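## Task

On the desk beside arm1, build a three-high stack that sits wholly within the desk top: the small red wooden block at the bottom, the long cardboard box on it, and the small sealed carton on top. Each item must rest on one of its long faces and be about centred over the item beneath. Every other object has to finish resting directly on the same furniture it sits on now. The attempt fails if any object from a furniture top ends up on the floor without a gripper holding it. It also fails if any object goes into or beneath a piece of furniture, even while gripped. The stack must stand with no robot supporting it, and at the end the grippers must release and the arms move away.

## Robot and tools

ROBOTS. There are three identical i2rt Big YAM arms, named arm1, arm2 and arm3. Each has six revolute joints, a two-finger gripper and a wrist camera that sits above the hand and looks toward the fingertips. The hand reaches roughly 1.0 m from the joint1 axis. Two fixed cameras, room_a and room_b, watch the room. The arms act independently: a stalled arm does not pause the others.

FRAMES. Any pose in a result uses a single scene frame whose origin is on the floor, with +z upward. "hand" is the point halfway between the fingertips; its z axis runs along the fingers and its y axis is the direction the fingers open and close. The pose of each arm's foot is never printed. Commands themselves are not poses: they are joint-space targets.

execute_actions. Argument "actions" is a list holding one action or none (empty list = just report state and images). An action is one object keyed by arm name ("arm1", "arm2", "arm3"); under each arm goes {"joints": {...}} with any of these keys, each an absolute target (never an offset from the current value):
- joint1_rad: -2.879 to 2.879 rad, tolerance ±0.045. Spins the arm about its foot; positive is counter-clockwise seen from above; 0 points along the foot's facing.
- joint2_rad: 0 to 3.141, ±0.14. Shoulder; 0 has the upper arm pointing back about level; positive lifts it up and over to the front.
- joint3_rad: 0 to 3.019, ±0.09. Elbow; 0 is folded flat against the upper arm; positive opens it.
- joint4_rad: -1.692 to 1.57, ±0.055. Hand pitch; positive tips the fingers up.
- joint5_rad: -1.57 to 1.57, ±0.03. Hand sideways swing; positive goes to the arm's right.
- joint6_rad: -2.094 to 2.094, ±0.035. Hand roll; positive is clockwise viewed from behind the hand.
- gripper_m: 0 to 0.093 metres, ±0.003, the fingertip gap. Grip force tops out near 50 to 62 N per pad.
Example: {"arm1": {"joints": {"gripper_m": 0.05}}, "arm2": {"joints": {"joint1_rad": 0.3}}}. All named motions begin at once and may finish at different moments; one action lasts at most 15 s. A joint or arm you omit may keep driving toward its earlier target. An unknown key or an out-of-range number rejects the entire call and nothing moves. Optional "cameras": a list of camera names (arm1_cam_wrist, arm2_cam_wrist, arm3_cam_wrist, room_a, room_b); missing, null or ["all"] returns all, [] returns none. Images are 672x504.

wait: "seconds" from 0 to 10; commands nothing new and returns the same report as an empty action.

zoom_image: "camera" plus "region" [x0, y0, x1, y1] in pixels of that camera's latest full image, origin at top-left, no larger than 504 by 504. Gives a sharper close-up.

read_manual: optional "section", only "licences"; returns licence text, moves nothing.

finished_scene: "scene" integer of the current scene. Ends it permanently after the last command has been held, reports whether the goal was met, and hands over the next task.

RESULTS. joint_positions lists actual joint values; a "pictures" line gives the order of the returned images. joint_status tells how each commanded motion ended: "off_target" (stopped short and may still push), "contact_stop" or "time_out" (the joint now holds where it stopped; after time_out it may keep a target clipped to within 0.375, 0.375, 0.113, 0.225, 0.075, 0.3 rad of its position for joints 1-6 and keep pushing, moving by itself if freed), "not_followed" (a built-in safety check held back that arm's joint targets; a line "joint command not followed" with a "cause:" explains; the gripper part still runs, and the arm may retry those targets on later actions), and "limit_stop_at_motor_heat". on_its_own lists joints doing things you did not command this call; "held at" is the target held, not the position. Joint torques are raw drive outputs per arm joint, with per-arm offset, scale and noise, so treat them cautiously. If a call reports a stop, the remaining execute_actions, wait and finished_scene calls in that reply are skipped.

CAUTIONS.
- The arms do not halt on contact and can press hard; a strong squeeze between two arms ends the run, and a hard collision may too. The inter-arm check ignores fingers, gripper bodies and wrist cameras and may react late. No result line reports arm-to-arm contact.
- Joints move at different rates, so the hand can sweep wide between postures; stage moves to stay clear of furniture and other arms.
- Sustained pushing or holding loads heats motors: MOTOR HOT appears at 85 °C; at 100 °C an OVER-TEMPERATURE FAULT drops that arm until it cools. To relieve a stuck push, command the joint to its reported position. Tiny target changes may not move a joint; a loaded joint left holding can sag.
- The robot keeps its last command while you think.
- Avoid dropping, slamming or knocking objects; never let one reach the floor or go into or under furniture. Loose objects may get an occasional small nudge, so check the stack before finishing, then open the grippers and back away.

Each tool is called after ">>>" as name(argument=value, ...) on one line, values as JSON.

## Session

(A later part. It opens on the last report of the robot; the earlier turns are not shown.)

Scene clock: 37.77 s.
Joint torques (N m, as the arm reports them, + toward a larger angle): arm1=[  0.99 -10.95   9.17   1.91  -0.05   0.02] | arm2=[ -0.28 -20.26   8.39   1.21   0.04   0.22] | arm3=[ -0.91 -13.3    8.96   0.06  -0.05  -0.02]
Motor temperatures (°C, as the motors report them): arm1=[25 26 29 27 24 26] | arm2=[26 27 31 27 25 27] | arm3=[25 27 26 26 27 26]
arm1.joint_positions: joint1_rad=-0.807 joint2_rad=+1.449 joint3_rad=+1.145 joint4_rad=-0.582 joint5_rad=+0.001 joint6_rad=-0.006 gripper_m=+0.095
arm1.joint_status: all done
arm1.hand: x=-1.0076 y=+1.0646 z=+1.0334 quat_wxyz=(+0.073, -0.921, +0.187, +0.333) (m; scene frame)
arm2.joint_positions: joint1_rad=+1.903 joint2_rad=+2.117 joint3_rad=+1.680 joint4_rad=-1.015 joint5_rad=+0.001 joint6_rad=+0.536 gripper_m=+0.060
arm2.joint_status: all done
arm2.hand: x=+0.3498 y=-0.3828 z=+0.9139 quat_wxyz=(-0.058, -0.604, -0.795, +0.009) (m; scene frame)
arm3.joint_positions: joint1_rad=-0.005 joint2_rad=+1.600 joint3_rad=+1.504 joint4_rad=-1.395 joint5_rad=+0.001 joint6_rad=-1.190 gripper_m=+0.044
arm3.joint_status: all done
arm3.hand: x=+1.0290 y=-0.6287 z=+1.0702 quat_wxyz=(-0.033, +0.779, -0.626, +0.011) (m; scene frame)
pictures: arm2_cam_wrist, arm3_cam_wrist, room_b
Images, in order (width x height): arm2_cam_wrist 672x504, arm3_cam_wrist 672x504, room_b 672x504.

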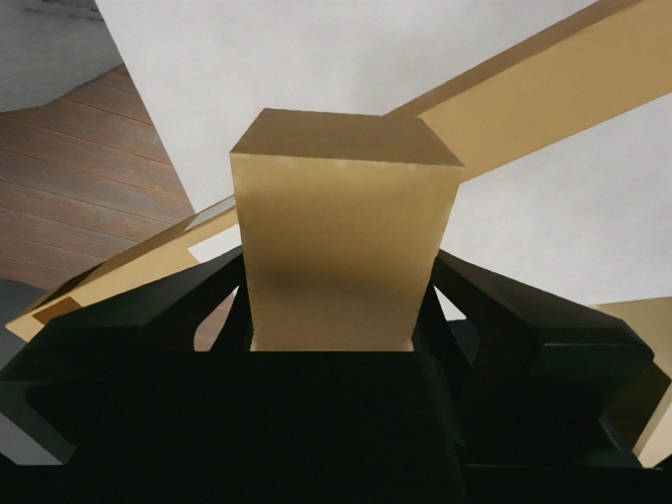

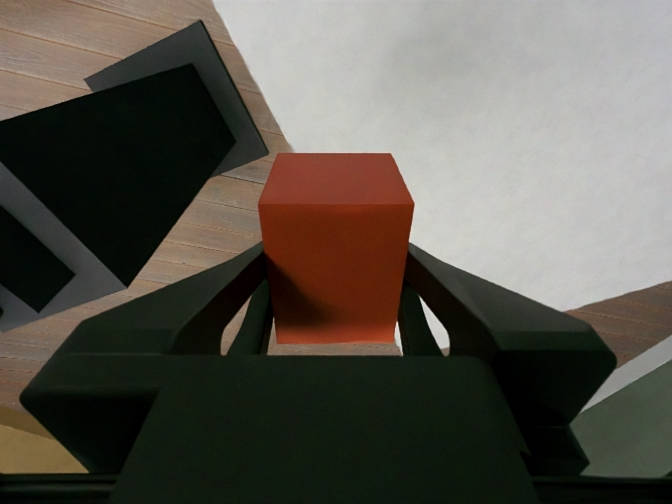

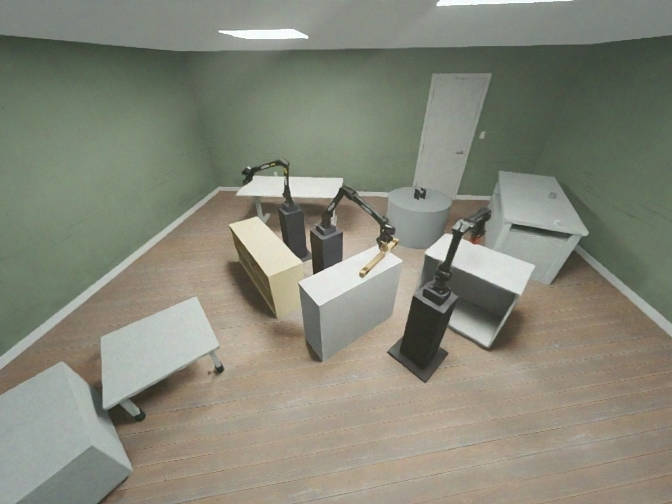

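>>> execute_actions(actions=[{"arm2":{"joints":{"joint1_rad":-0.72,"joint2_rad":1.95,"joint4_rad":-1.25,"joint6_rad":0}},"arm3":{"joints":{"joint1_rad":0.9,"joint6_rad":0}}}], cameras=[])

>>> execute_actions(actions=[{"arm2":{"joints":{"joint2_rad":2.24,"joint3_rad":1.58,"joint4_rad":-0.87}},"arm3":{"joints":{"joint1_rad":1.78,"joint2_rad":2.2,"joint3_rad":2.19,"joint4_rad":-1.45}}}])

Scene clock: 43.33 s.
Joint torques (N m, as the arm reports them, + toward a larger angle): arm1=[  1.02 -10.95   9.18   1.92  -0.05   0.02] | arm2=[  0.42 -19.61   9.    -0.19  -0.09  -0.02] | arm3=[  0.6  -13.36   8.95   0.2    0.07   0.19]
Motor temperatures (°C, as the motors report them): arm1=[25 26 29 27 24 26] | arm2=[26 27 31 27 25 27] | arm3=[25 27 26 26 27 26]
arm1.joint_positions: joint1_rad=-0.807 joint2_rad=+1.449 joint3_rad=+1.145 joint4_rad=-0.582 joint5_rad=+0.001 joint6_rad=-0.006 gripper_m=+0.095
arm1.joint_status: not commanded
arm1.hand: x=-1.0076 y=+1.0646 z=+1.0334 quat_wxyz=(+0.073, -0.921, +0.187, +0.333) (m; scene frame)
arm2.joint_positions: joint1_rad=-0.723 joint2_rad=+1.960 joint3_rad=+1.678 joint4_rad=-1.236 joint5_rad=+0.003 joint6_rad=+0.014 gripper_m=+0.060
arm2.joint_status: all done
arm2.hand: x=-0.7097 y=+0.2185 z=+1.0077 quat_wxyz=(+0.003, -0.991, +0.131, +0.028) (m; scene frame)
arm3.joint_positions: joint1_rad=+0.901 joint2_rad=+1.600 joint3_rad=+1.504 joint4_rad=-1.395 joint5_rad=-0.001 joint6_rad=-0.012 gripper_m=+0.044
arm3.joint_status: all done
arm3.hand: x=+0.6487 y=-0.4102 z=+1.0718 quat_wxyz=(-0.024, +0.686, -0.726, -0.028) (m; scene frame)
pictures: none
No camera images: the call's "cameras" was empty. Leave "cameras" out to get every camera's image.

Scene clock: 45.20 s.
Joint torques (N m, as the arm reports them, + toward a larger angle): arm1=[  1.03 -10.94   9.18   1.91  -0.05   0.02] | arm2=[  0.84 -20.71   8.22   1.02  -0.1   -0.03] | arm3=[  1.42 -23.11  11.25  -0.01   0.05   0.16]
Motor temperatures (°C, as the motors report them): arm1=[25 27 30 27 24 26] | arm2=[26 27 31 27 25 27] | arm3=[25 27 27 26 27 26]
arm1.joint_positions: joint1_rad=-0.807 joint2_rad=+1.449 joint3_rad=+1.145 joint4_rad=-0.582 joint5_rad=+0.001 joint6_rad=-0.006 gripper_m=+0.095
arm1.joint_status: not commanded
arm1.hand: x=-1.0076 y=+1.0646 z=+1.0334 quat_wxyz=(+0.073, -0.921, +0.187, +0.333) (m; scene frame)
arm2.joint_positions: joint1_rad=-0.723 joint2_rad=+2.247 joint3_rad=+1.565 joint4_rad=-0.883 joint5_rad=+0.003 joint6_rad=+0.014 gripper_m=+0.060
arm2.joint_status: all done
arm2.hand: x=-0.7124 y=+0.2185 z=+0.8017 quat_wxyz=(+0.001, -0.991, +0.131, +0.005) (m; scene frame)
arm3.joint_positions: joint1_rad=+1.774 joint2_rad=+2.223 joint3_rad=+2.140 joint4_rad=-1.444 joint5_rad=+0.000 joint6_rad=-0.009 gripper_m=+0.044
arm3.joint_status: all done
arm3.hand: x=+0.1118 y=-0.4268 z=+0.9634 quat_wxyz=(-0.004, +0.929, -0.370, -0.023) (m; scene frame)
pictures: arm1_cam_wrist, arm2_cam_wrist, arm3_cam_wrist, room_a, room_b
Images, in order (width x height): arm1_cam_wrist 672x504, arm2_cam_wrist 672x504, arm3_cam_wrist 672x504, room_a 672x504, room_b 672x504.

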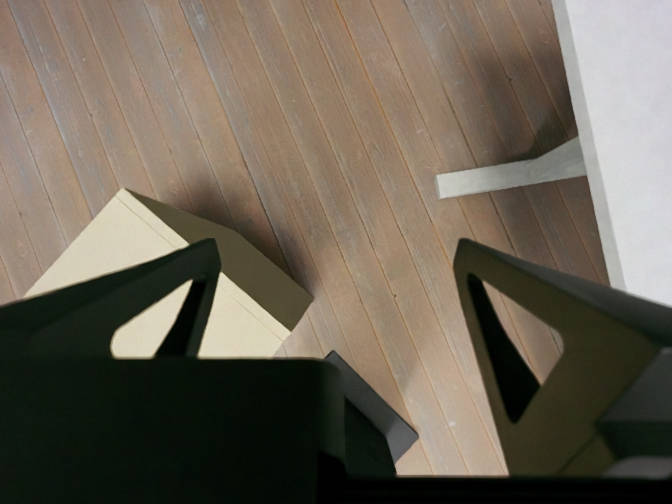

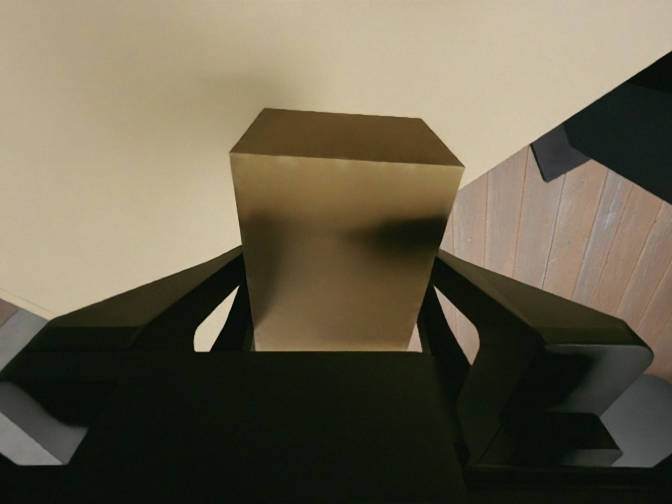

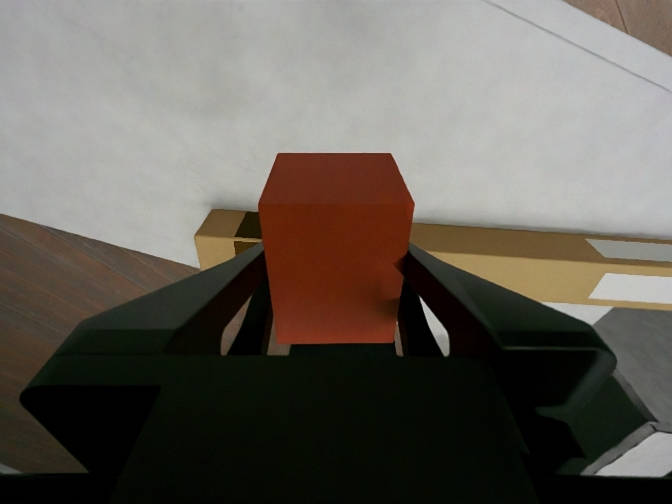

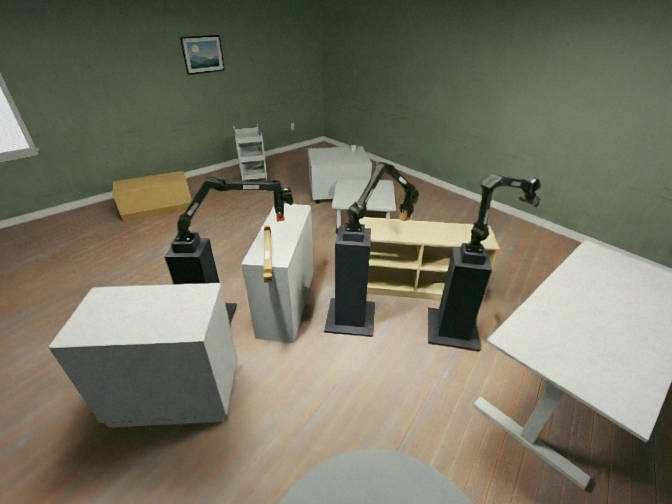

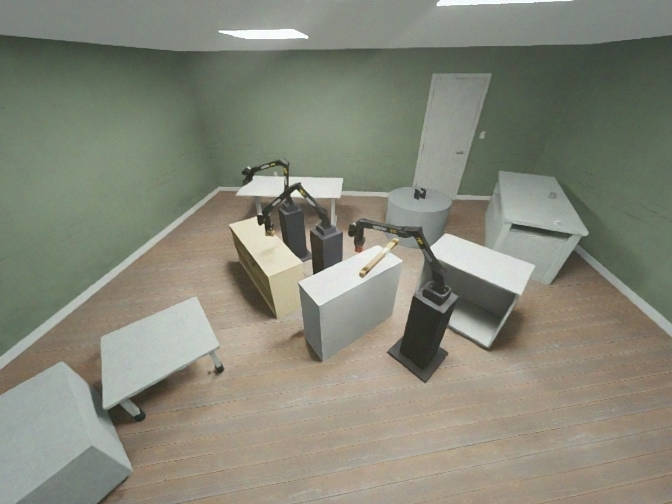

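>>> execute_actions(actions=[{"arm2":{"joints":{"joint2_rad":2.48,"joint3_rad":1.775,"joint4_rad":-0.78}},"arm3":{"joints":{"joint2_rad":2.31,"joint3_rad":2.0,"joint4_rad":-1.19}}}])

>>> zoom_image(camera="room_b", region=[220, 190, 420, 300])

Scene clock: 48.93 s.
Joint torques (N m, as the arm reports them, + toward a larger angle): arm1=[  1.04 -10.95   9.18   1.91  -0.05   0.02] | arm2=[  0.47 -23.51   9.79   0.8   -0.12  -0.03] | arm3=[  1.3  -22.56   8.36   0.74   0.03   0.14]
Motor temperatures (°C, as the motors report them): arm1=[25 27 30 27 24 26] | arm2=[26 27 31 27 25 27] | arm3=[25 28 27 26 27 26]
arm1.joint_positions: joint1_rad=-0.807 joint2_rad=+1.449 joint3_rad=+1.145 joint4_rad=-0.582 joint5_rad=+0.001 joint6_rad=-0.006 gripper_m=+0.095
arm1.joint_status: not commanded
arm1.hand: x=-1.0076 y=+1.0646 z=+1.0334 quat_wxyz=(+0.073, -0.921, +0.187, +0.333) (m; scene frame)
arm2.joint_positions: joint1_rad=-0.723 joint2_rad=+2.497 joint3_rad=+1.739 joint4_rad=-0.786 joint5_rad=+0.003 joint6_rad=+0.014 gripper_m=+0.060
arm2.joint_status: all done
arm2.hand: x=-0.7511 y=+0.2280 z=+0.7004 quat_wxyz=(+0.002, -0.991, +0.131, +0.015) (m; scene frame)
arm3.joint_positions: joint1_rad=+1.774 joint2_rad=+2.329 joint3_rad=+1.987 joint4_rad=-1.199 joint5_rad=+0.000 joint6_rad=-0.009 gripper_m=+0.044
arm3.joint_status: all done
arm3.hand: x=+0.1096 y=-0.4264 z=+0.8360 quat_wxyz=(-0.002, +0.929, -0.370, -0.016) (m; scene frame)
pictures: arm1_cam_wrist, arm2_cam_wrist, arm3_cam_wrist, room_a, room_b
Images, in order (width x height): arm1_cam_wrist 672x504, arm2_cam_wrist 672x504, arm3_cam_wrist 672x504, room_a 672x504, room_b 672x504.

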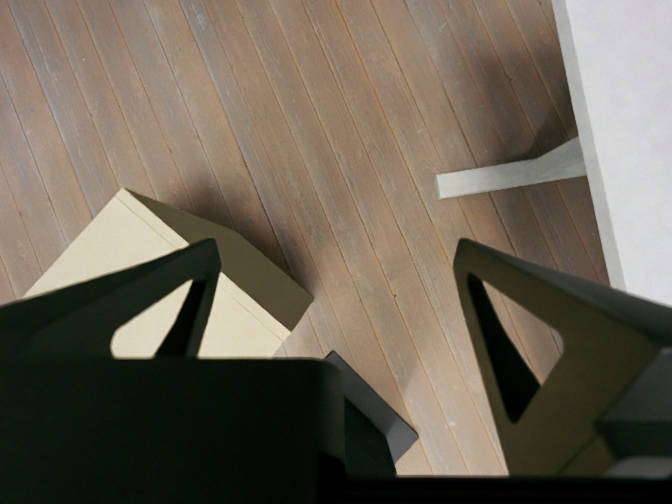

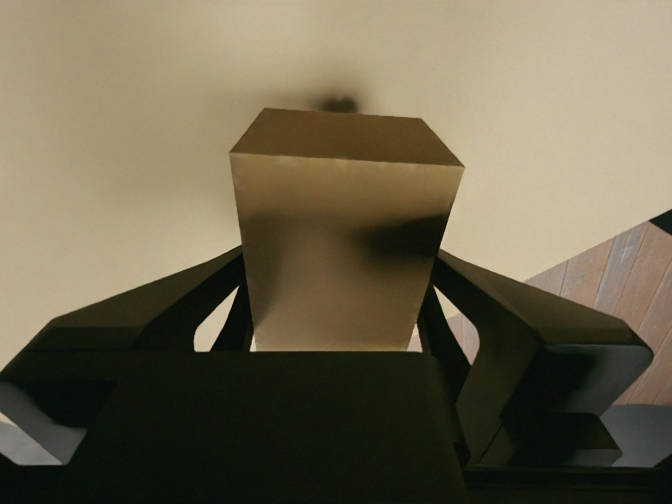

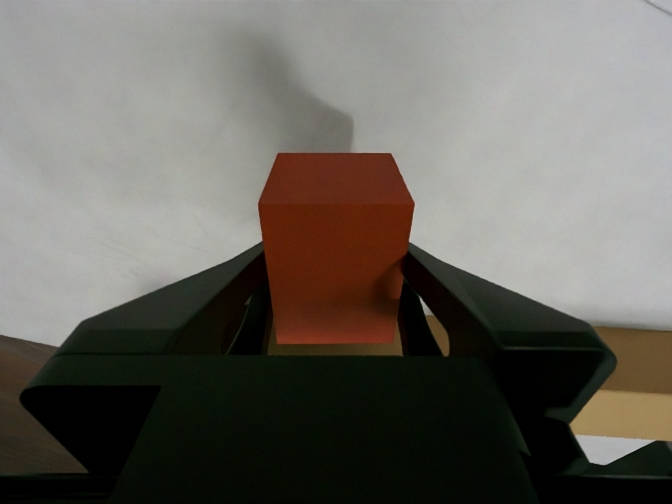

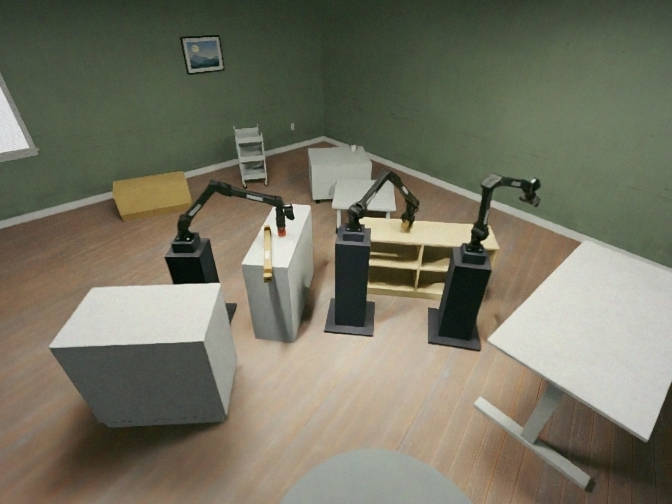

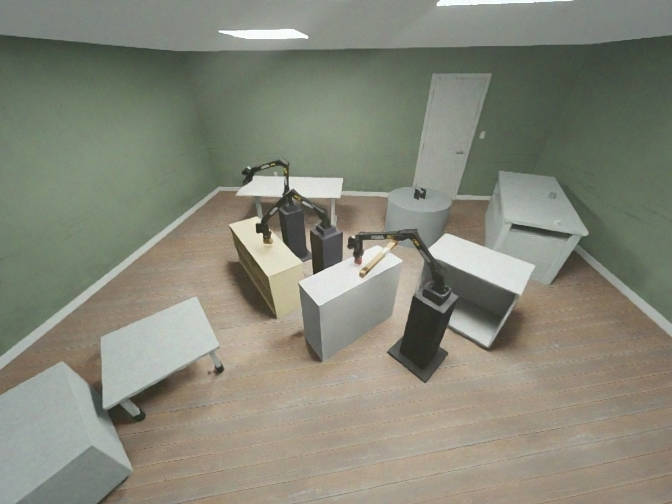

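Region (220, 190, 420, 300) of room_b's 672x504 image, scaled by 2.520, with more detail than that image has; it fills the top 277 rows of this view, and the rest is white.

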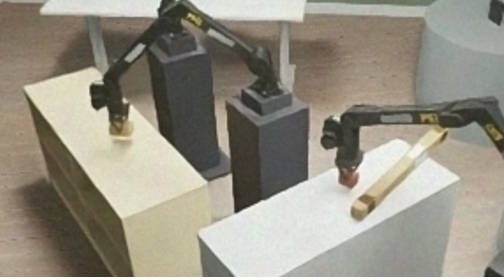

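>>> execute_actions(actions=[{"arm2":{"joints":{"joint3_rad":1.6,"joint4_rad":-0.63}},"arm3":{"joints":{"joint3_rad":1.93,"joint4_rad":-1.12}}}], cameras=["arm2_cam_wrist","arm3_cam_wrist"])

Scene clock: 51.63 s.
Joint torques (N m, as the arm reports them, + toward a larger angle): arm1=[  1.04 -10.96   9.17   1.92  -0.05   0.02] | arm2=[  1.04 -21.34   6.07   1.07  -0.09  -0.03] | arm3=[  1.41 -22.59   7.46   0.8    0.02   0.18]
Motor temperatures (°C, as the motors report them): arm1=[25 27 30 27 24 26] | arm2=[26 28 31 27 25 27] | arm3=[25 28 27 26 27 26]
arm1.joint_positions: joint1_rad=-0.807 joint2_rad=+1.449 joint3_rad=+1.145 joint4_rad=-0.582 joint5_rad=+0.001 joint6_rad=-0.006 gripper_m=+0.095
arm1.joint_status: not commanded
arm1.hand: x=-1.0076 y=+1.0646 z=+1.0334 quat_wxyz=(+0.073, -0.921, +0.187, +0.333) (m; scene frame)
arm2.joint_positions: joint1_rad=-0.723 joint2_rad=+2.484 joint3_rad=+1.598 joint4_rad=-0.645 joint5_rad=+0.003 joint6_rad=+0.014 gripper_m=+0.060
arm2.joint_status: all done
arm2.hand: x=-0.7177 y=+0.2195 z=+0.6715 quat_wxyz=(+0.003, -0.991, +0.131, +0.022) (m; scene frame)
arm3.joint_positions: joint1_rad=+1.774 joint2_rad=+2.325 joint3_rad=+1.926 joint4_rad=-1.129 joint5_rad=+0.000 joint6_rad=-0.009 gripper_m=+0.044
arm3.joint_status: all done
arm3.hand: x=+0.1136 y=-0.4305 z=+0.8166 quat_wxyz=(-0.004, +0.929, -0.370, -0.022) (m; scene frame)
pictures: arm2_cam_wrist, arm3_cam_wrist
Images, in order (width x height): arm2_cam_wrist 672x504, arm3_cam_wrist 672x504.

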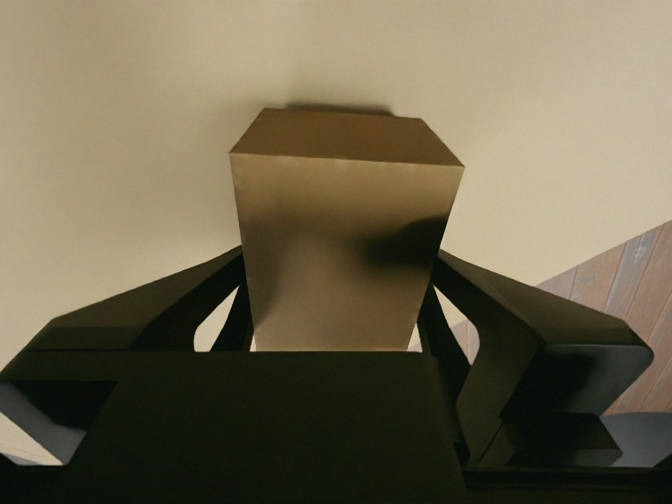

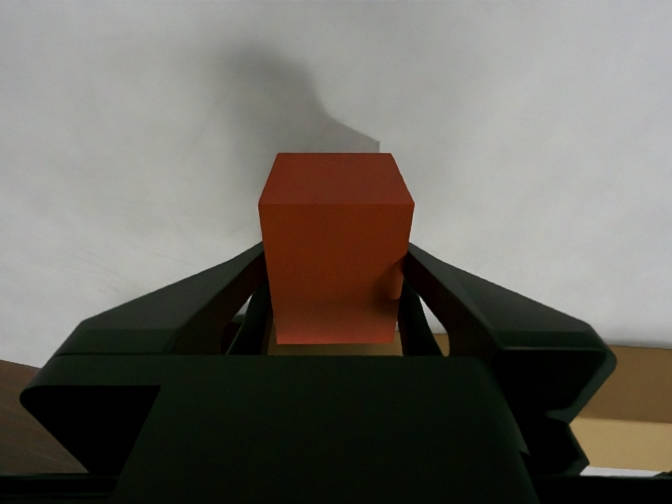

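About 1 cm more each.

>>> execute_actions(actions=[{"arm2":{"joints":{"joint2_rad":2.525}},"arm3":{"joints":{"joint3_rad":1.895,"joint4_rad":-1.09}}}], cameras=["arm2_cam_wrist","arm3_cam_wrist"])

Scene clock: 53.53 s.
Joint torques (N m, as the arm reports them, + toward a larger angle): arm1=[  1.01 -10.92   9.18   1.91  -0.05   0.02] | arm2=[  1.01 -20.63   5.6    0.91  -0.14  -0.01] | arm3=[  1.35 -22.13   6.62   0.76   0.02   0.15]
Motor temperatures (°C, as the motors report them): arm1=[25 27 30 27 24 26] | arm2=[26 28 31 27 25 27] | arm3=[25 28 27 26 27 26]
arm1.joint_positions: joint1_rad=-0.807 joint2_rad=+1.449 joint3_rad=+1.145 joint4_rad=-0.582 joint5_rad=+0.001 joint6_rad=-0.006 gripper_m=+0.095
arm1.joint_status: not commanded
arm1.hand: x=-1.0076 y=+1.0646 z=+1.0334 quat_wxyz=(+0.073, -0.921, +0.187, +0.333) (m; scene frame)
arm2.joint_positions: joint1_rad=-0.723 joint2_rad=+2.515 joint3_rad=+1.598 joint4_rad=-0.641 joint5_rad=+0.003 joint6_rad=+0.014 gripper_m=+0.060
arm2.joint_status: all done
arm2.hand: x=-0.7074 y=+0.2169 z=+0.6532 quat_wxyz=(+0.001, -0.991, +0.131, +0.009) (m; scene frame)
arm3.joint_positions: joint1_rad=+1.774 joint2_rad=+2.324 joint3_rad=+1.901 joint4_rad=-1.099 joint5_rad=+0.000 joint6_rad=-0.009 gripper_m=+0.044
arm3.joint_status: all done
arm3.hand: x=+0.1152 y=-0.4320 z=+0.8088 quat_wxyz=(-0.005, +0.929, -0.370, -0.025) (m; scene frame)
pictures: arm2_cam_wrist, arm3_cam_wrist
Images, in order (width x height): arm2_cam_wrist 672x504, arm3_cam_wrist 672x504.

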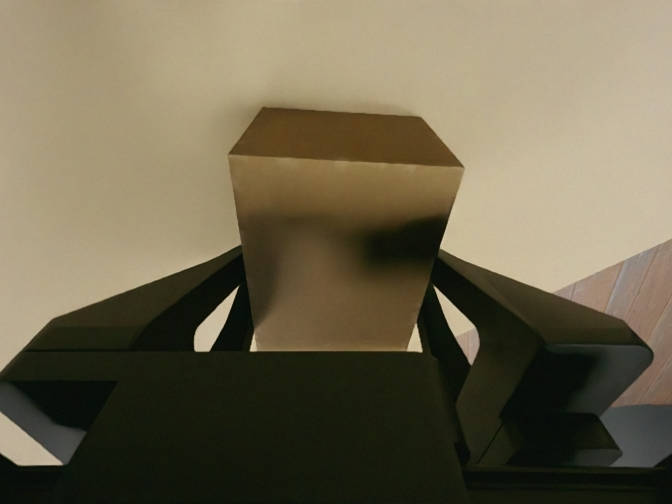

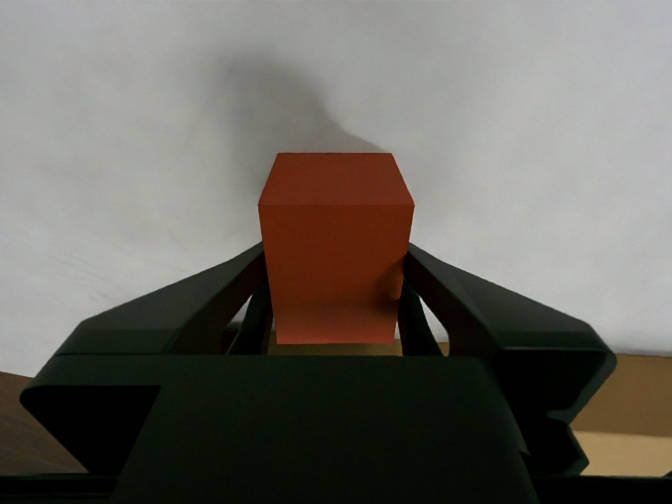

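>>> execute_actions(actions=[{"arm3":{"joints":{"gripper_m":0.093}},"arm2":{"joints":{"gripper_m":0.093}}}], cameras=[])

>>> execute_actions(actions=[{"arm3":{"joints":{"joint2_rad":1.0,"joint3_rad":1.3,"joint4_rad":-1.5}},"arm2":{"joints":{"joint2_rad":1.85,"joint3_rad":1.5,"joint4_rad":-1.2}}}], cameras=[])

>>> execute_actions(actions=[{"arm3":{"joints":{"joint1_rad":-0.3}},"arm2":{"joints":{"joint1_rad":1.538,"joint2_rad":1.97,"joint3_rad":1.42,"joint4_rad":-0.99,"joint6_rad":-0.38}},"arm1":{"joints":{"joint1_rad":0.1,"joint2_rad":2.0,"joint3_rad":1.85,"joint4_rad":-1.3,"joint6_rad":1.47}}}], cameras=[])

>>> execute_actions(actions=[{"arm1":{"joints":{"joint1_rad":0.83,"joint2_rad":2.27,"joint3_rad":1.78,"joint4_rad":-1.06}}}], cameras=["arm2_cam_wrist","arm1_cam_wrist"])

Scene clock: 59.27 s.
Joint torques (N m, as the arm reports them, + toward a larger angle): arm1=[  1.04 -10.97   9.18   1.91  -0.05   0.02] | arm2=[  0.71 -20.06   5.72   0.96  -0.1   -0.03] | arm3=[  1.03 -21.88   6.55   0.79   0.01   0.16]
Motor temperatures (°C, as the motors report them): arm1=[25 27 30 27 24 26] | arm2=[26 28 30 27 25 27] | arm3=[25 28 27 26 27 26]
arm1.joint_positions: joint1_rad=-0.807 joint2_rad=+1.449 joint3_rad=+1.145 joint4_rad=-0.582 joint5_rad=+0.001 joint6_rad=-0.006 gripper_m=+0.095
arm1.joint_status: not commanded
arm1.hand: x=-1.0076 y=+1.0646 z=+1.0334 quat_wxyz=(+0.073, -0.921, +0.187, +0.333) (m; scene frame)
arm2.joint_positions: joint1_rad=-0.723 joint2_rad=+2.515 joint3_rad=+1.598 joint4_rad=-0.641 joint5_rad=+0.003 joint6_rad=+0.014 gripper_m=+0.093
arm2.joint_status: all done
arm2.hand: x=-0.7074 y=+0.2169 z=+0.6532 quat_wxyz=(+0.001, -0.991, +0.131, +0.009) (m; scene frame)
arm3.joint_positions: joint1_rad=+1.774 joint2_rad=+2.324 joint3_rad=+1.901 joint4_rad=-1.099 joint5_rad=+0.000 joint6_rad=-0.009 gripper_m=+0.093
arm3.joint_status: all done
arm3.hand: x=+0.1152 y=-0.4320 z=+0.8088 quat_wxyz=(-0.005, +0.929, -0.370, -0.025) (m; scene frame)
pictures: none
No camera images: the call's "cameras" was empty. Leave "cameras" out to get every camera's image.

Scene clock: 61.03 s.
Joint torques (N m, as the arm reports them, + toward a larger angle): arm1=[  1.04 -10.94   9.18   1.92  -0.05   0.02] | arm2=[  0.91 -16.52   9.4   -0.25  -0.11  -0.04] | arm3=[ 1.05 -3.25  7.6   0.82  0.06  0.16]
Motor temperatures (°C, as the motors report them): arm1=[25 27 30 27 24 26] | arm2=[26 28 30 27 25 27] | arm3=[25 28 27 26 27 26]
arm1.joint_positions: joint1_rad=-0.807 joint2_rad=+1.449 joint3_rad=+1.145 joint4_rad=-0.582 joint5_rad=+0.001 joint6_rad=-0.006 gripper_m=+0.095
arm1.joint_status: not commanded
arm1.hand: x=-1.0076 y=+1.0646 z=+1.0334 quat_wxyz=(+0.073, -0.921, +0.187, +0.333) (m; scene frame)
arm2.joint_positions: joint1_rad=-0.723 joint2_rad=+1.848 joint3_rad=+1.490 joint4_rad=-1.186 joint5_rad=+0.003 joint6_rad=+0.014 gripper_m=+0.093
arm2.joint_status: all done
arm2.hand: x=-0.6583 y=+0.2055 z=+1.0011 quat_wxyz=(+0.002, -0.991, +0.131, +0.016) (m; scene frame)
arm3.joint_positions: joint1_rad=+1.774 joint2_rad=+0.988 joint3_rad=+1.303 joint4_rad=-1.494 joint5_rad=+0.000 joint6_rad=-0.009 gripper_m=+0.093
arm3.joint_status: all done
arm3.hand: x=+0.3803 y=-0.6816 z=+1.2253 quat_wxyz=(-0.070, +0.911, -0.363, -0.183) (m; scene frame)
pictures: none
No camera images: the call's "cameras" was empty. Leave "cameras" out to get every camera's image.

Scene clock: 63.43 s.
Joint torques (N m, as the arm reports them, + toward a larger angle): arm1=[  0.8  -18.79  12.09  -0.4    0.14   0.04] | arm2=[  0.   -19.31   7.29   0.51  -0.03  -0.01] | arm3=[-0.41 -4.5   7.76  0.87  0.02  0.16]
Motor temperatures (°C, as the motors report them): arm1=[25 27 31 27 24 26] | arm2=[26 28 30 27 25 27] | arm3=[25 28 27 26 27 26]
arm1.joint_positions: joint1_rad=+0.093 joint2_rad=+2.001 joint3_rad=+1.796 joint4_rad=-1.289 joint5_rad=-0.002 joint6_rad=+1.462 gripper_m=+0.095
arm1.joint_status: all done
arm1.hand: x=-1.0502 y=+0.5418 z=+0.9426 quat_wxyz=(-0.030, -0.884, +0.465, +0.026) (m; scene frame)
arm2.joint_positions: joint1_rad=+1.544 joint2_rad=+1.983 joint3_rad=+1.426 joint4_rad=-0.993 joint5_rad=+0.000 joint6_rad=-0.367 gripper_m=+0.093
arm2.joint_status: all done
arm2.hand: x=+0.1237 y=-0.4414 z=+0.9043 quat_wxyz=(-0.006, -0.369, -0.930, +0.009) (m; scene frame)
arm3.joint_positions: joint1_rad=-0.291 joint2_rad=+0.998 joint3_rad=+1.303 joint4_rad=-1.494 joint5_rad=+0.001 joint6_rad=-0.009 gripper_m=+0.093
arm3.joint_status: all done
arm3.hand: x=+0.9297 y=-0.8087 z=+1.2192 quat_wxyz=(-0.184, +0.156, -0.970, -0.026) (m; scene frame)
pictures: none
No camera images: the call's "cameras" was empty. Leave "cameras" out to get every camera's image.

Scene clock: 65.43 s.
Joint torques (N m, as the arm reports them, + toward a larger angle): arm1=[  0.6  -20.45   7.21   0.25   0.12   0.04] | arm2=[  0.04 -19.26   7.19   0.51  -0.02  -0.03] | arm3=[-0.07 -4.31  7.73  0.74  0.03  0.16]
Motor temperatures (°C, as the motors report them): arm1=[25 27 30 27 24 26] | arm2=[26 28 30 27 25 27] | arm3=[25 28 27 26 27 26]
arm1.joint_positions: joint1_rad=+0.827 joint2_rad=+2.267 joint3_rad=+1.779 joint4_rad=-1.066 joint5_rad=-0.001 joint6_rad=+1.463 gripper_m=+0.095
arm1.joint_status: all done
arm1.hand: x=-0.7150 y=+0.2238 z=+0.7663 quat_wxyz=(-0.004, -0.993, +0.118, +0.005) (m; scene frame)
arm2.joint_positions: joint1_rad=+1.544 joint2_rad=+1.983 joint3_rad=+1.426 joint4_rad=-0.993 joint5_rad=+0.000 joint6_rad=-0.367 gripper_m=+0.093
arm2.joint_status: not commanded
arm2.hand: x=+0.1237 y=-0.4414 z=+0.9043 quat_wxyz=(-0.006, -0.369, -0.930, +0.009) (m; scene frame)
arm3.joint_positions: joint1_rad=-0.291 joint2_rad=+0.998 joint3_rad=+1.303 joint4_rad=-1.494 joint5_rad=+0.001 joint6_rad=-0.009 gripper_m=+0.093
arm3.joint_status: not commanded
arm3.hand: x=+0.9297 y=-0.8087 z=+1.2192 quat_wxyz=(-0.184, +0.156, -0.970, -0.026) (m; scene frame)
pictures: arm1_cam_wrist, arm2_cam_wrist
Images, in order (width x height): arm1_cam_wrist 672x504, arm2_cam_wrist 672x504.

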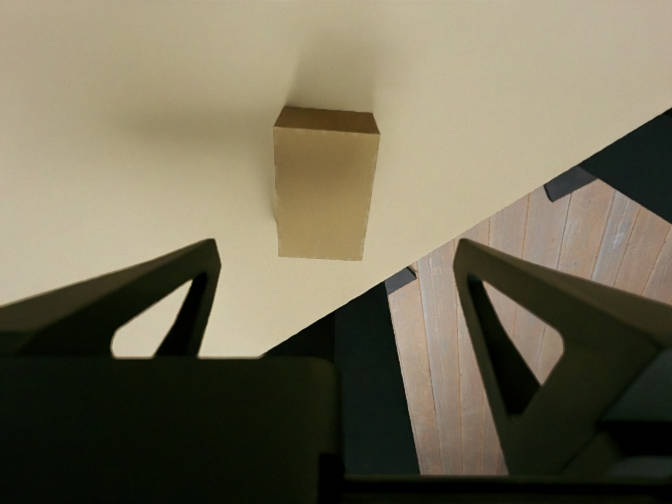

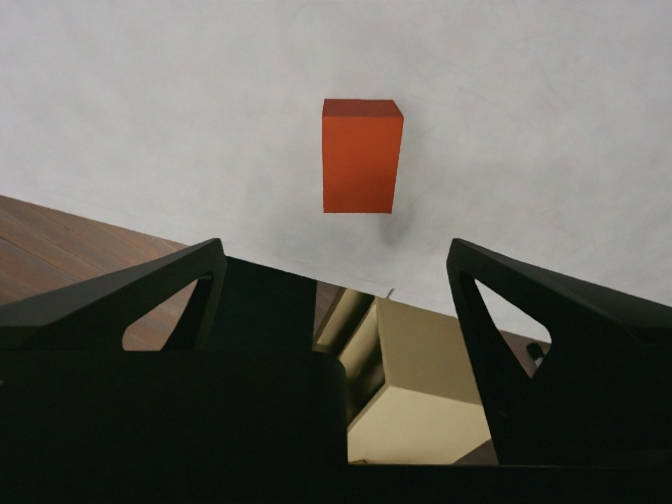

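>>> execute_actions(actions=[{"arm1":{"joints":{"joint1_rad":0.87,"joint2_rad":2.45,"joint3_rad":1.85,"joint4_rad":-0.91}},"arm2":{"joints":{"joint1_rad":1.505,"joint2_rad":2.145,"joint3_rad":1.39,"joint4_rad":-0.8}}}], cameras=["arm2_cam_wrist","arm1_cam_wrist"])

Scene clock: 69.63 s.
Joint torques (N m, as the arm reports them, + toward a larger angle): arm1=[  0.17 -22.11   8.59   0.53   0.12   0.04] | arm2=[  0.25 -19.54   6.75   1.04   0.     0.02] | arm3=[-0.07 -4.5   7.77  0.78  0.    0.19]
Motor temperatures (°C, as the motors report them): arm1=[25 28 30 27 24 26] | arm2=[26 28 30 27 25 27] | arm3=[25 28 27 26 27 26]
arm1.joint_positions: joint1_rad=+0.875 joint2_rad=+2.457 joint3_rad=+1.821 joint4_rad=-0.921 joint5_rad=-0.001 joint6_rad=+1.463 gripper_m=+0.095
arm1.joint_status: all done
arm1.hand: x=-0.6887 y=+0.2050 z=+0.6576 quat_wxyz=(-0.002, -0.996, +0.094, +0.005) (m; scene frame)
arm2.joint_positions: joint1_rad=+1.504 joint2_rad=+2.156 joint3_rad=+1.387 joint4_rad=-0.815 joint5_rad=+0.000 joint6_rad=-0.367 gripper_m=+0.093
arm2.joint_status: all done
arm2.hand: x=+0.1002 y=-0.4455 z=+0.7994 quat_wxyz=(+0.006, -0.387, -0.922, -0.002) (m; scene frame)
arm3.joint_positions: joint1_rad=-0.291 joint2_rad=+0.998 joint3_rad=+1.303 joint4_rad=-1.494 joint5_rad=+0.001 joint6_rad=-0.009 gripper_m=+0.093
arm3.joint_status: not commanded
arm3.hand: x=+0.9297 y=-0.8087 z=+1.2192 quat_wxyz=(-0.184, +0.156, -0.970, -0.026) (m; scene frame)
pictures: arm1_cam_wrist, arm2_cam_wrist
Images, in order (width x height): arm1_cam_wrist 672x504, arm2_cam_wrist 672x504.

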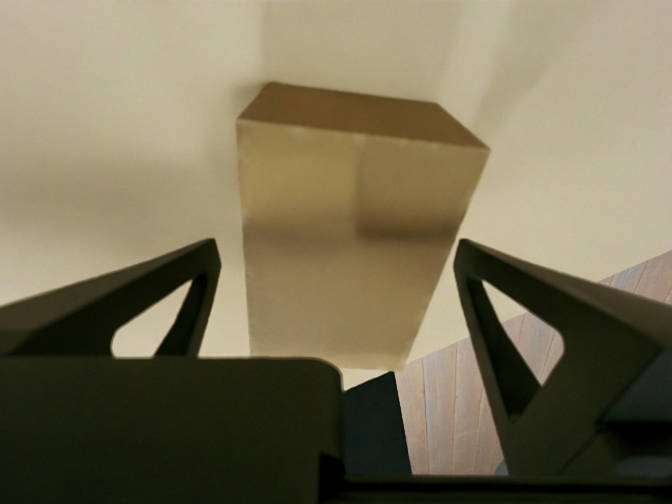

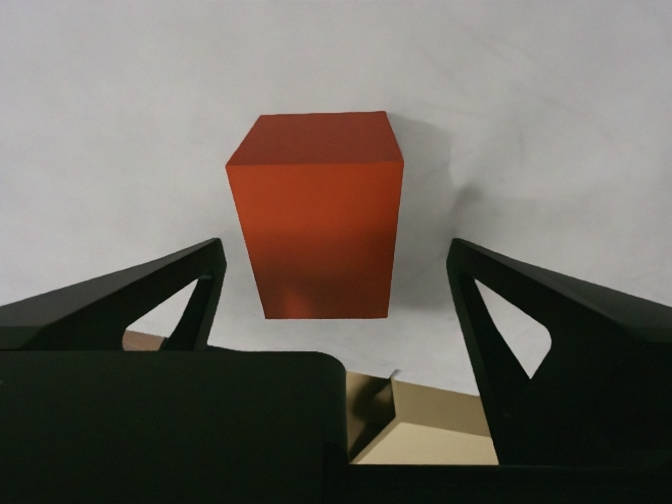

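>>> execute_actions(actions=[{"arm1":{"joints":{"joint6_rad":1.53}},"arm2":{"joints":{"joint4_rad":-0.745}}}], cameras=[])

>>> execute_actions(actions=[{"arm1":{"joints":{"gripper_m":0.04}},"arm2":{"joints":{"gripper_m":0.03}}}], cameras=[])

>>> execute_actions(actions=[{"arm1":{"joints":{"joint2_rad":1.8,"joint3_rad":1.6,"joint4_rad":-1.35}},"arm2":{"joints":{"joint2_rad":1.95,"joint3_rad":1.6,"joint4_rad":-1.15}}}], cameras=["arm2_cam_wrist","arm1_cam_wrist"])

>>> execute_actions(actions=[{"arm1":{"joints":{"joint1_rad":-2.65,"joint6_rad":1.1}},"arm2":{"joints":{"joint1_rad":-0.72,"joint6_rad":0}}}], cameras=[])

>>> execute_actions(actions=[{"arm1":{"joints":{"joint2_rad":1.98,"joint3_rad":1.535,"joint4_rad":-1.1}},"arm2":{"joints":{"joint2_rad":2.48,"joint3_rad":1.64,"joint4_rad":-0.63}}}])

Scene clock: 75.73 s.
Joint torques (N m, as the arm reports them, + toward a larger angle): arm1=[  0.1  -22.17   8.57   0.52   0.12   0.02] | arm2=[  0.32 -19.57   6.79   1.08   0.    -0.02] | arm3=[ 0.02 -4.22  7.81  0.84  0.02  0.16]
Motor temperatures (°C, as the motors report them): arm1=[25 28 30 27 24 26] | arm2=[26 28 30 27 25 27] | arm3=[25 27 27 26 27 26]
arm1.joint_positions: joint1_rad=+0.875 joint2_rad=+2.457 joint3_rad=+1.821 joint4_rad=-0.921 joint5_rad=-0.001 joint6_rad=+1.522 gripper_m=+0.095
arm1.joint_status: all done
arm1.hand: x=-0.6887 y=+0.2050 z=+0.6576 quat_wxyz=(-0.002, -0.992, +0.123, +0.005) (m; scene frame)
arm2.joint_positions: joint1_rad=+1.504 joint2_rad=+2.156 joint3_rad=+1.387 joint4_rad=-0.760 joint5_rad=+0.000 joint6_rad=-0.367 gripper_m=+0.093
arm2.joint_status: all done
arm2.hand: x=+0.1055 y=-0.4578 z=+0.7996 quat_wxyz=(-0.013, -0.387, -0.922, +0.016) (m; scene frame)
arm3.joint_positions: joint1_rad=-0.291 joint2_rad=+0.998 joint3_rad=+1.303 joint4_rad=-1.494 joint5_rad=+0.001 joint6_rad=-0.009 gripper_m=+0.093
arm3.joint_status: not commanded
arm3.hand: x=+0.9297 y=-0.8087 z=+1.2192 quat_wxyz=(-0.184, +0.156, -0.970, -0.026) (m; scene frame)
pictures: none
No camera images: the call's "cameras" was empty. Leave "cameras" out to get every camera's image.

Scene clock: 76.37 s.
Joint torques (N m, as the arm reports them, + toward a larger angle): arm1=[  0.1  -22.17   8.57   0.5    0.11   0.04] | arm2=[  0.46 -19.62   6.91   1.17  -0.02  -0.02] | arm3=[-0.22 -4.27  7.76  0.86  0.02  0.15]
Motor temperatures (°C, as the motors report them): arm1=[25 28 30 27 24 26] | arm2=[26 28 30 27 25 27] | arm3=[25 27 27 26 27 26]
arm1.joint_positions: joint1_rad=+0.875 joint2_rad=+2.457 joint3_rad=+1.821 joint4_rad=-0.921 joint5_rad=-0.001 joint6_rad=+1.522 gripper_m=+0.060
arm1.joint_status: gripper_m off_target (ended at +0.060, target +0.040)
arm1.hand: x=-0.6887 y=+0.2049 z=+0.6576 quat_wxyz=(-0.002, -0.992, +0.124, +0.005) (m; scene frame)
arm2.joint_positions: joint1_rad=+1.504 joint2_rad=+2.156 joint3_rad=+1.387 joint4_rad=-0.760 joint5_rad=+0.000 joint6_rad=-0.367 gripper_m=+0.044
arm2.joint_status: gripper_m off_target (ended at +0.044, target +0.030)
arm2.hand: x=+0.1055 y=-0.4579 z=+0.7996 quat_wxyz=(-0.013, -0.387, -0.922, +0.017) (m; scene frame)
arm3.joint_positions: joint1_rad=-0.291 joint2_rad=+0.998 joint3_rad=+1.303 joint4_rad=-1.494 joint5_rad=+0.001 joint6_rad=-0.009 gripper_m=+0.093
arm3.joint_status: not commanded
arm3.hand: x=+0.9297 y=-0.8087 z=+1.2192 quat_wxyz=(-0.184, +0.156, -0.970, -0.026) (m; scene frame)
pictures: none
No camera images: the call's "cameras" was empty. Leave "cameras" out to get every camera's image.

Scene clock: 78.10 s.
Joint torques (N m, as the arm reports them, + toward a larger angle): arm1=[  0.12 -16.82   8.21  -0.51   0.12   0.04] | arm2=[  0.27 -18.54   9.98  -0.21  -0.02  -0.03] | arm3=[-0.33 -3.96  7.67  0.81 -0.01  0.15]
Motor temperatures (°C, as the motors report them): arm1=[25 28 30 27 24 26] | arm2=[26 28 30 27 25 27] | arm3=[25 27 27 26 27 26]
arm1.joint_positions: joint1_rad=+0.875 joint2_rad=+1.811 joint3_rad=+1.597 joint4_rad=-1.340 joint5_rad=-0.001 joint6_rad=+1.522 gripper_m=+0.060
arm1.joint_status: all done
arm1.hand: x=-0.6534 y=+0.3106 z=+0.9690 quat_wxyz=(-0.004, -0.992, +0.124, +0.005) (m; scene frame)
arm2.joint_positions: joint1_rad=+1.504 joint2_rad=+1.951 joint3_rad=+1.584 joint4_rad=-1.137 joint5_rad=+0.000 joint6_rad=-0.367 gripper_m=+0.044
arm2.joint_status: all done
arm2.hand: x=+0.1166 y=-0.4811 z=+0.9764 quat_wxyz=(-0.022, -0.387, -0.922, +0.025) (m; scene frame)
arm3.joint_positions: joint1_rad=-0.291 joint2_rad=+0.998 joint3_rad=+1.303 joint4_rad=-1.494 joint5_rad=+0.001 joint6_rad=-0.009 gripper_m=+0.093
arm3.joint_status: not commanded
arm3.hand: x=+0.9297 y=-0.8087 z=+1.2192 quat_wxyz=(-0.184, +0.156, -0.970, -0.026) (m; scene frame)
pictures: arm1_cam_wrist, arm2_cam_wrist
Images, in order (width x height): arm1_cam_wrist 672x504, arm2_cam_wrist 672x504.

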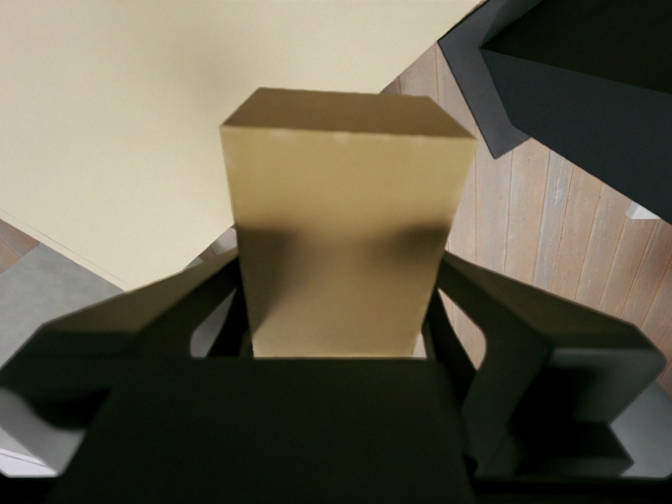

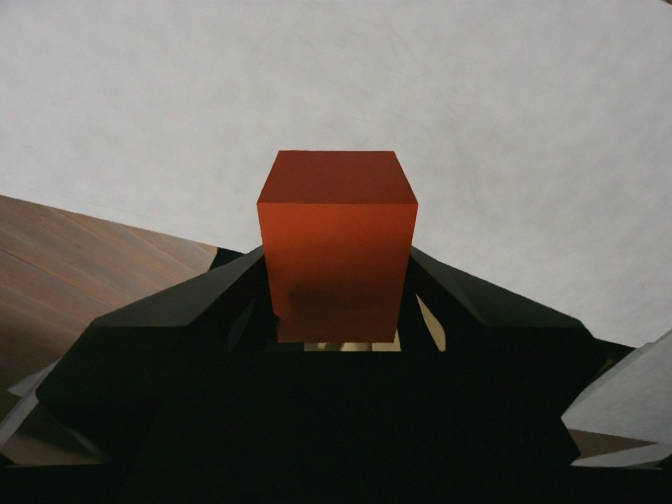

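Scene clock: 81.10 s.
Joint torques (N m, as the arm reports them, + toward a larger angle): arm1=[  1.05 -16.76   8.26  -0.44   0.    -0.11] | arm2=[  0.84 -18.72   9.92  -0.02  -0.1    0.2 ] | arm3=[-0.58 -4.39  7.65  0.82  0.03  0.13]
Motor temperatures (°C, as the motors report them): arm1=[25 28 30 27 24 26] | arm2=[26 28 31 27 25 27] | arm3=[25 27 27 26 27 26]
arm1.joint_positions: joint1_rad=-2.655 joint2_rad=+1.811 joint3_rad=+1.597 joint4_rad=-1.340 joint5_rad=+0.002 joint6_rad=+1.106 gripper_m=+0.060
arm1.joint_status: all done
arm1.hand: x=-0.1392 y=+1.2710 z=+0.9750 quat_wxyz=(+0.001, +0.110, +0.994, +0.011) (m; scene frame)
arm2.joint_positions: joint1_rad=-0.724 joint2_rad=+1.951 joint3_rad=+1.584 joint4_rad=-1.137 joint5_rad=+0.003 joint6_rad=-0.013 gripper_m=+0.044
arm2.joint_status: all done
arm2.hand: x=-0.7003 y=+0.2163 z=+0.9791 quat_wxyz=(+0.005, -0.992, +0.117, +0.035) (m; scene frame)
arm3.joint_positions: joint1_rad=-0.291 joint2_rad=+0.998 joint3_rad=+1.303 joint4_rad=-1.494 joint5_rad=+0.001 joint6_rad=-0.009 gripper_m=+0.093
arm3.joint_status: not commanded
arm3.hand: x=+0.9297 y=-0.8087 z=+1.2192 quat_wxyz=(-0.184, +0.156, -0.970, -0.026) (m; scene frame)
pictures: none
No camera images: the call's "cameras" was empty. Leave "cameras" out to get every camera's image.

Scene clock: 82.60 s.
Joint torques (N m, as the arm reports them, + toward a larger angle): arm1=[  1.17 -18.4    7.76   0.57  -0.01  -0.11] | arm2=[  0.52 -21.42   7.54   1.14  -0.1    0.23] | arm3=[-0.12 -4.21  7.7   0.77 -0.01  0.18]
Motor temperatures (°C, as the motors report them): arm1=[25 28 30 27 24 26] | arm2=[26 28 31 27 25 27] | arm3=[25 27 27 26 27 26]
arm1.joint_positions: joint1_rad=-2.655 joint2_rad=+1.991 joint3_rad=+1.529 joint4_rad=-1.112 joint5_rad=+0.002 joint6_rad=+1.106 gripper_m=+0.060
arm1.joint_status: all done
arm1.hand: x=-0.1249 y=+1.2908 z=+0.8519 quat_wxyz=(-0.004, +0.110, +0.994, +0.002) (m; scene frame)
arm2.joint_positions: joint1_rad=-0.724 joint2_rad=+2.485 joint3_rad=+1.622 joint4_rad=-0.643 joint5_rad=+0.003 joint6_rad=-0.013 gripper_m=+0.044
arm2.joint_status: all done
arm2.hand: x=-0.7299 y=+0.2228 z=+0.6770 quat_wxyz=(+0.004, -0.992, +0.118, +0.034) (m; scene frame)
arm3.joint_positions: joint1_rad=-0.291 joint2_rad=+0.998 joint3_rad=+1.303 joint4_rad=-1.494 joint5_rad=+0.001 joint6_rad=-0.009 gripper_m=+0.093
arm3.joint_status: not commanded
arm3.hand: x=+0.9297 y=-0.8087 z=+1.2192 quat_wxyz=(-0.184, +0.156, -0.970, -0.026) (m; scene frame)
pictures: arm1_cam_wrist, arm2_cam_wrist, arm3_cam_wrist, room_a, room_b
Images, in order (width x height): arm1_cam_wrist 672x504, arm2_cam_wrist 672x504, arm3_cam_wrist 672x504, room_a 672x504, room_b 672x504.

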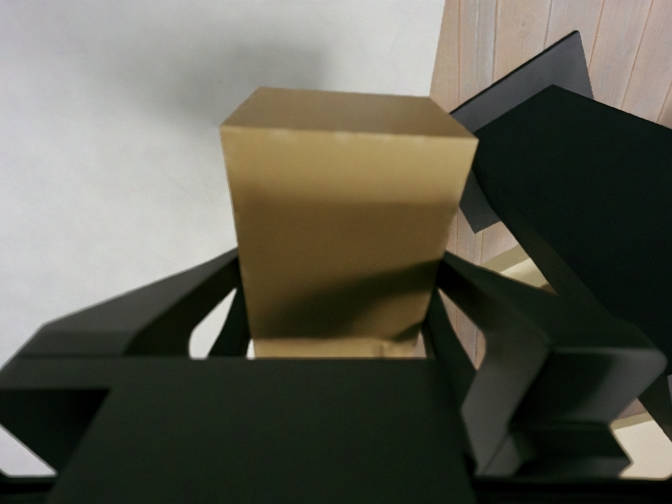

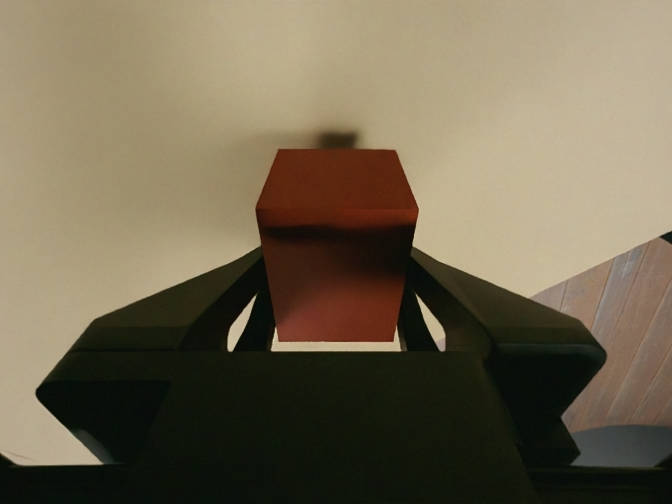

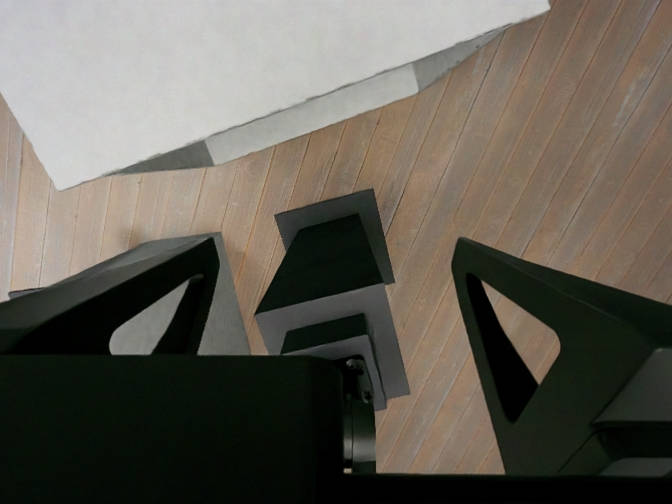

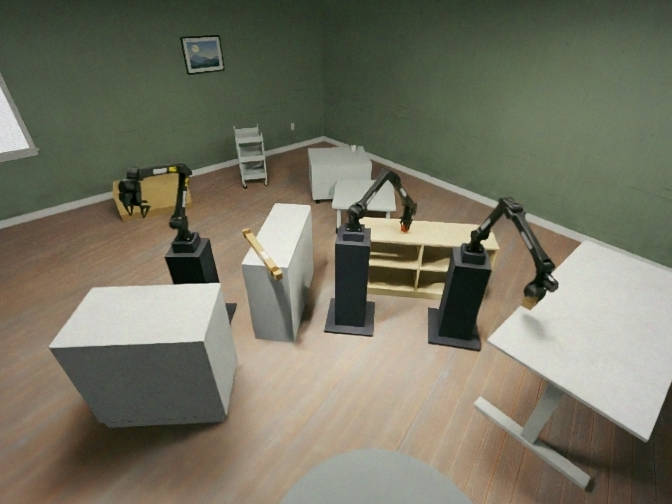

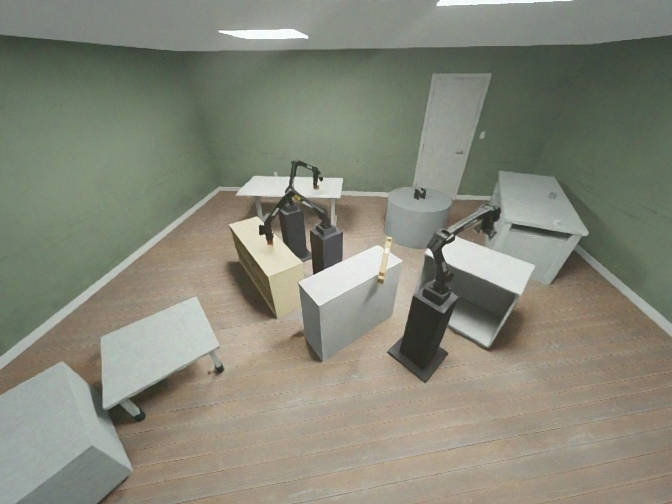

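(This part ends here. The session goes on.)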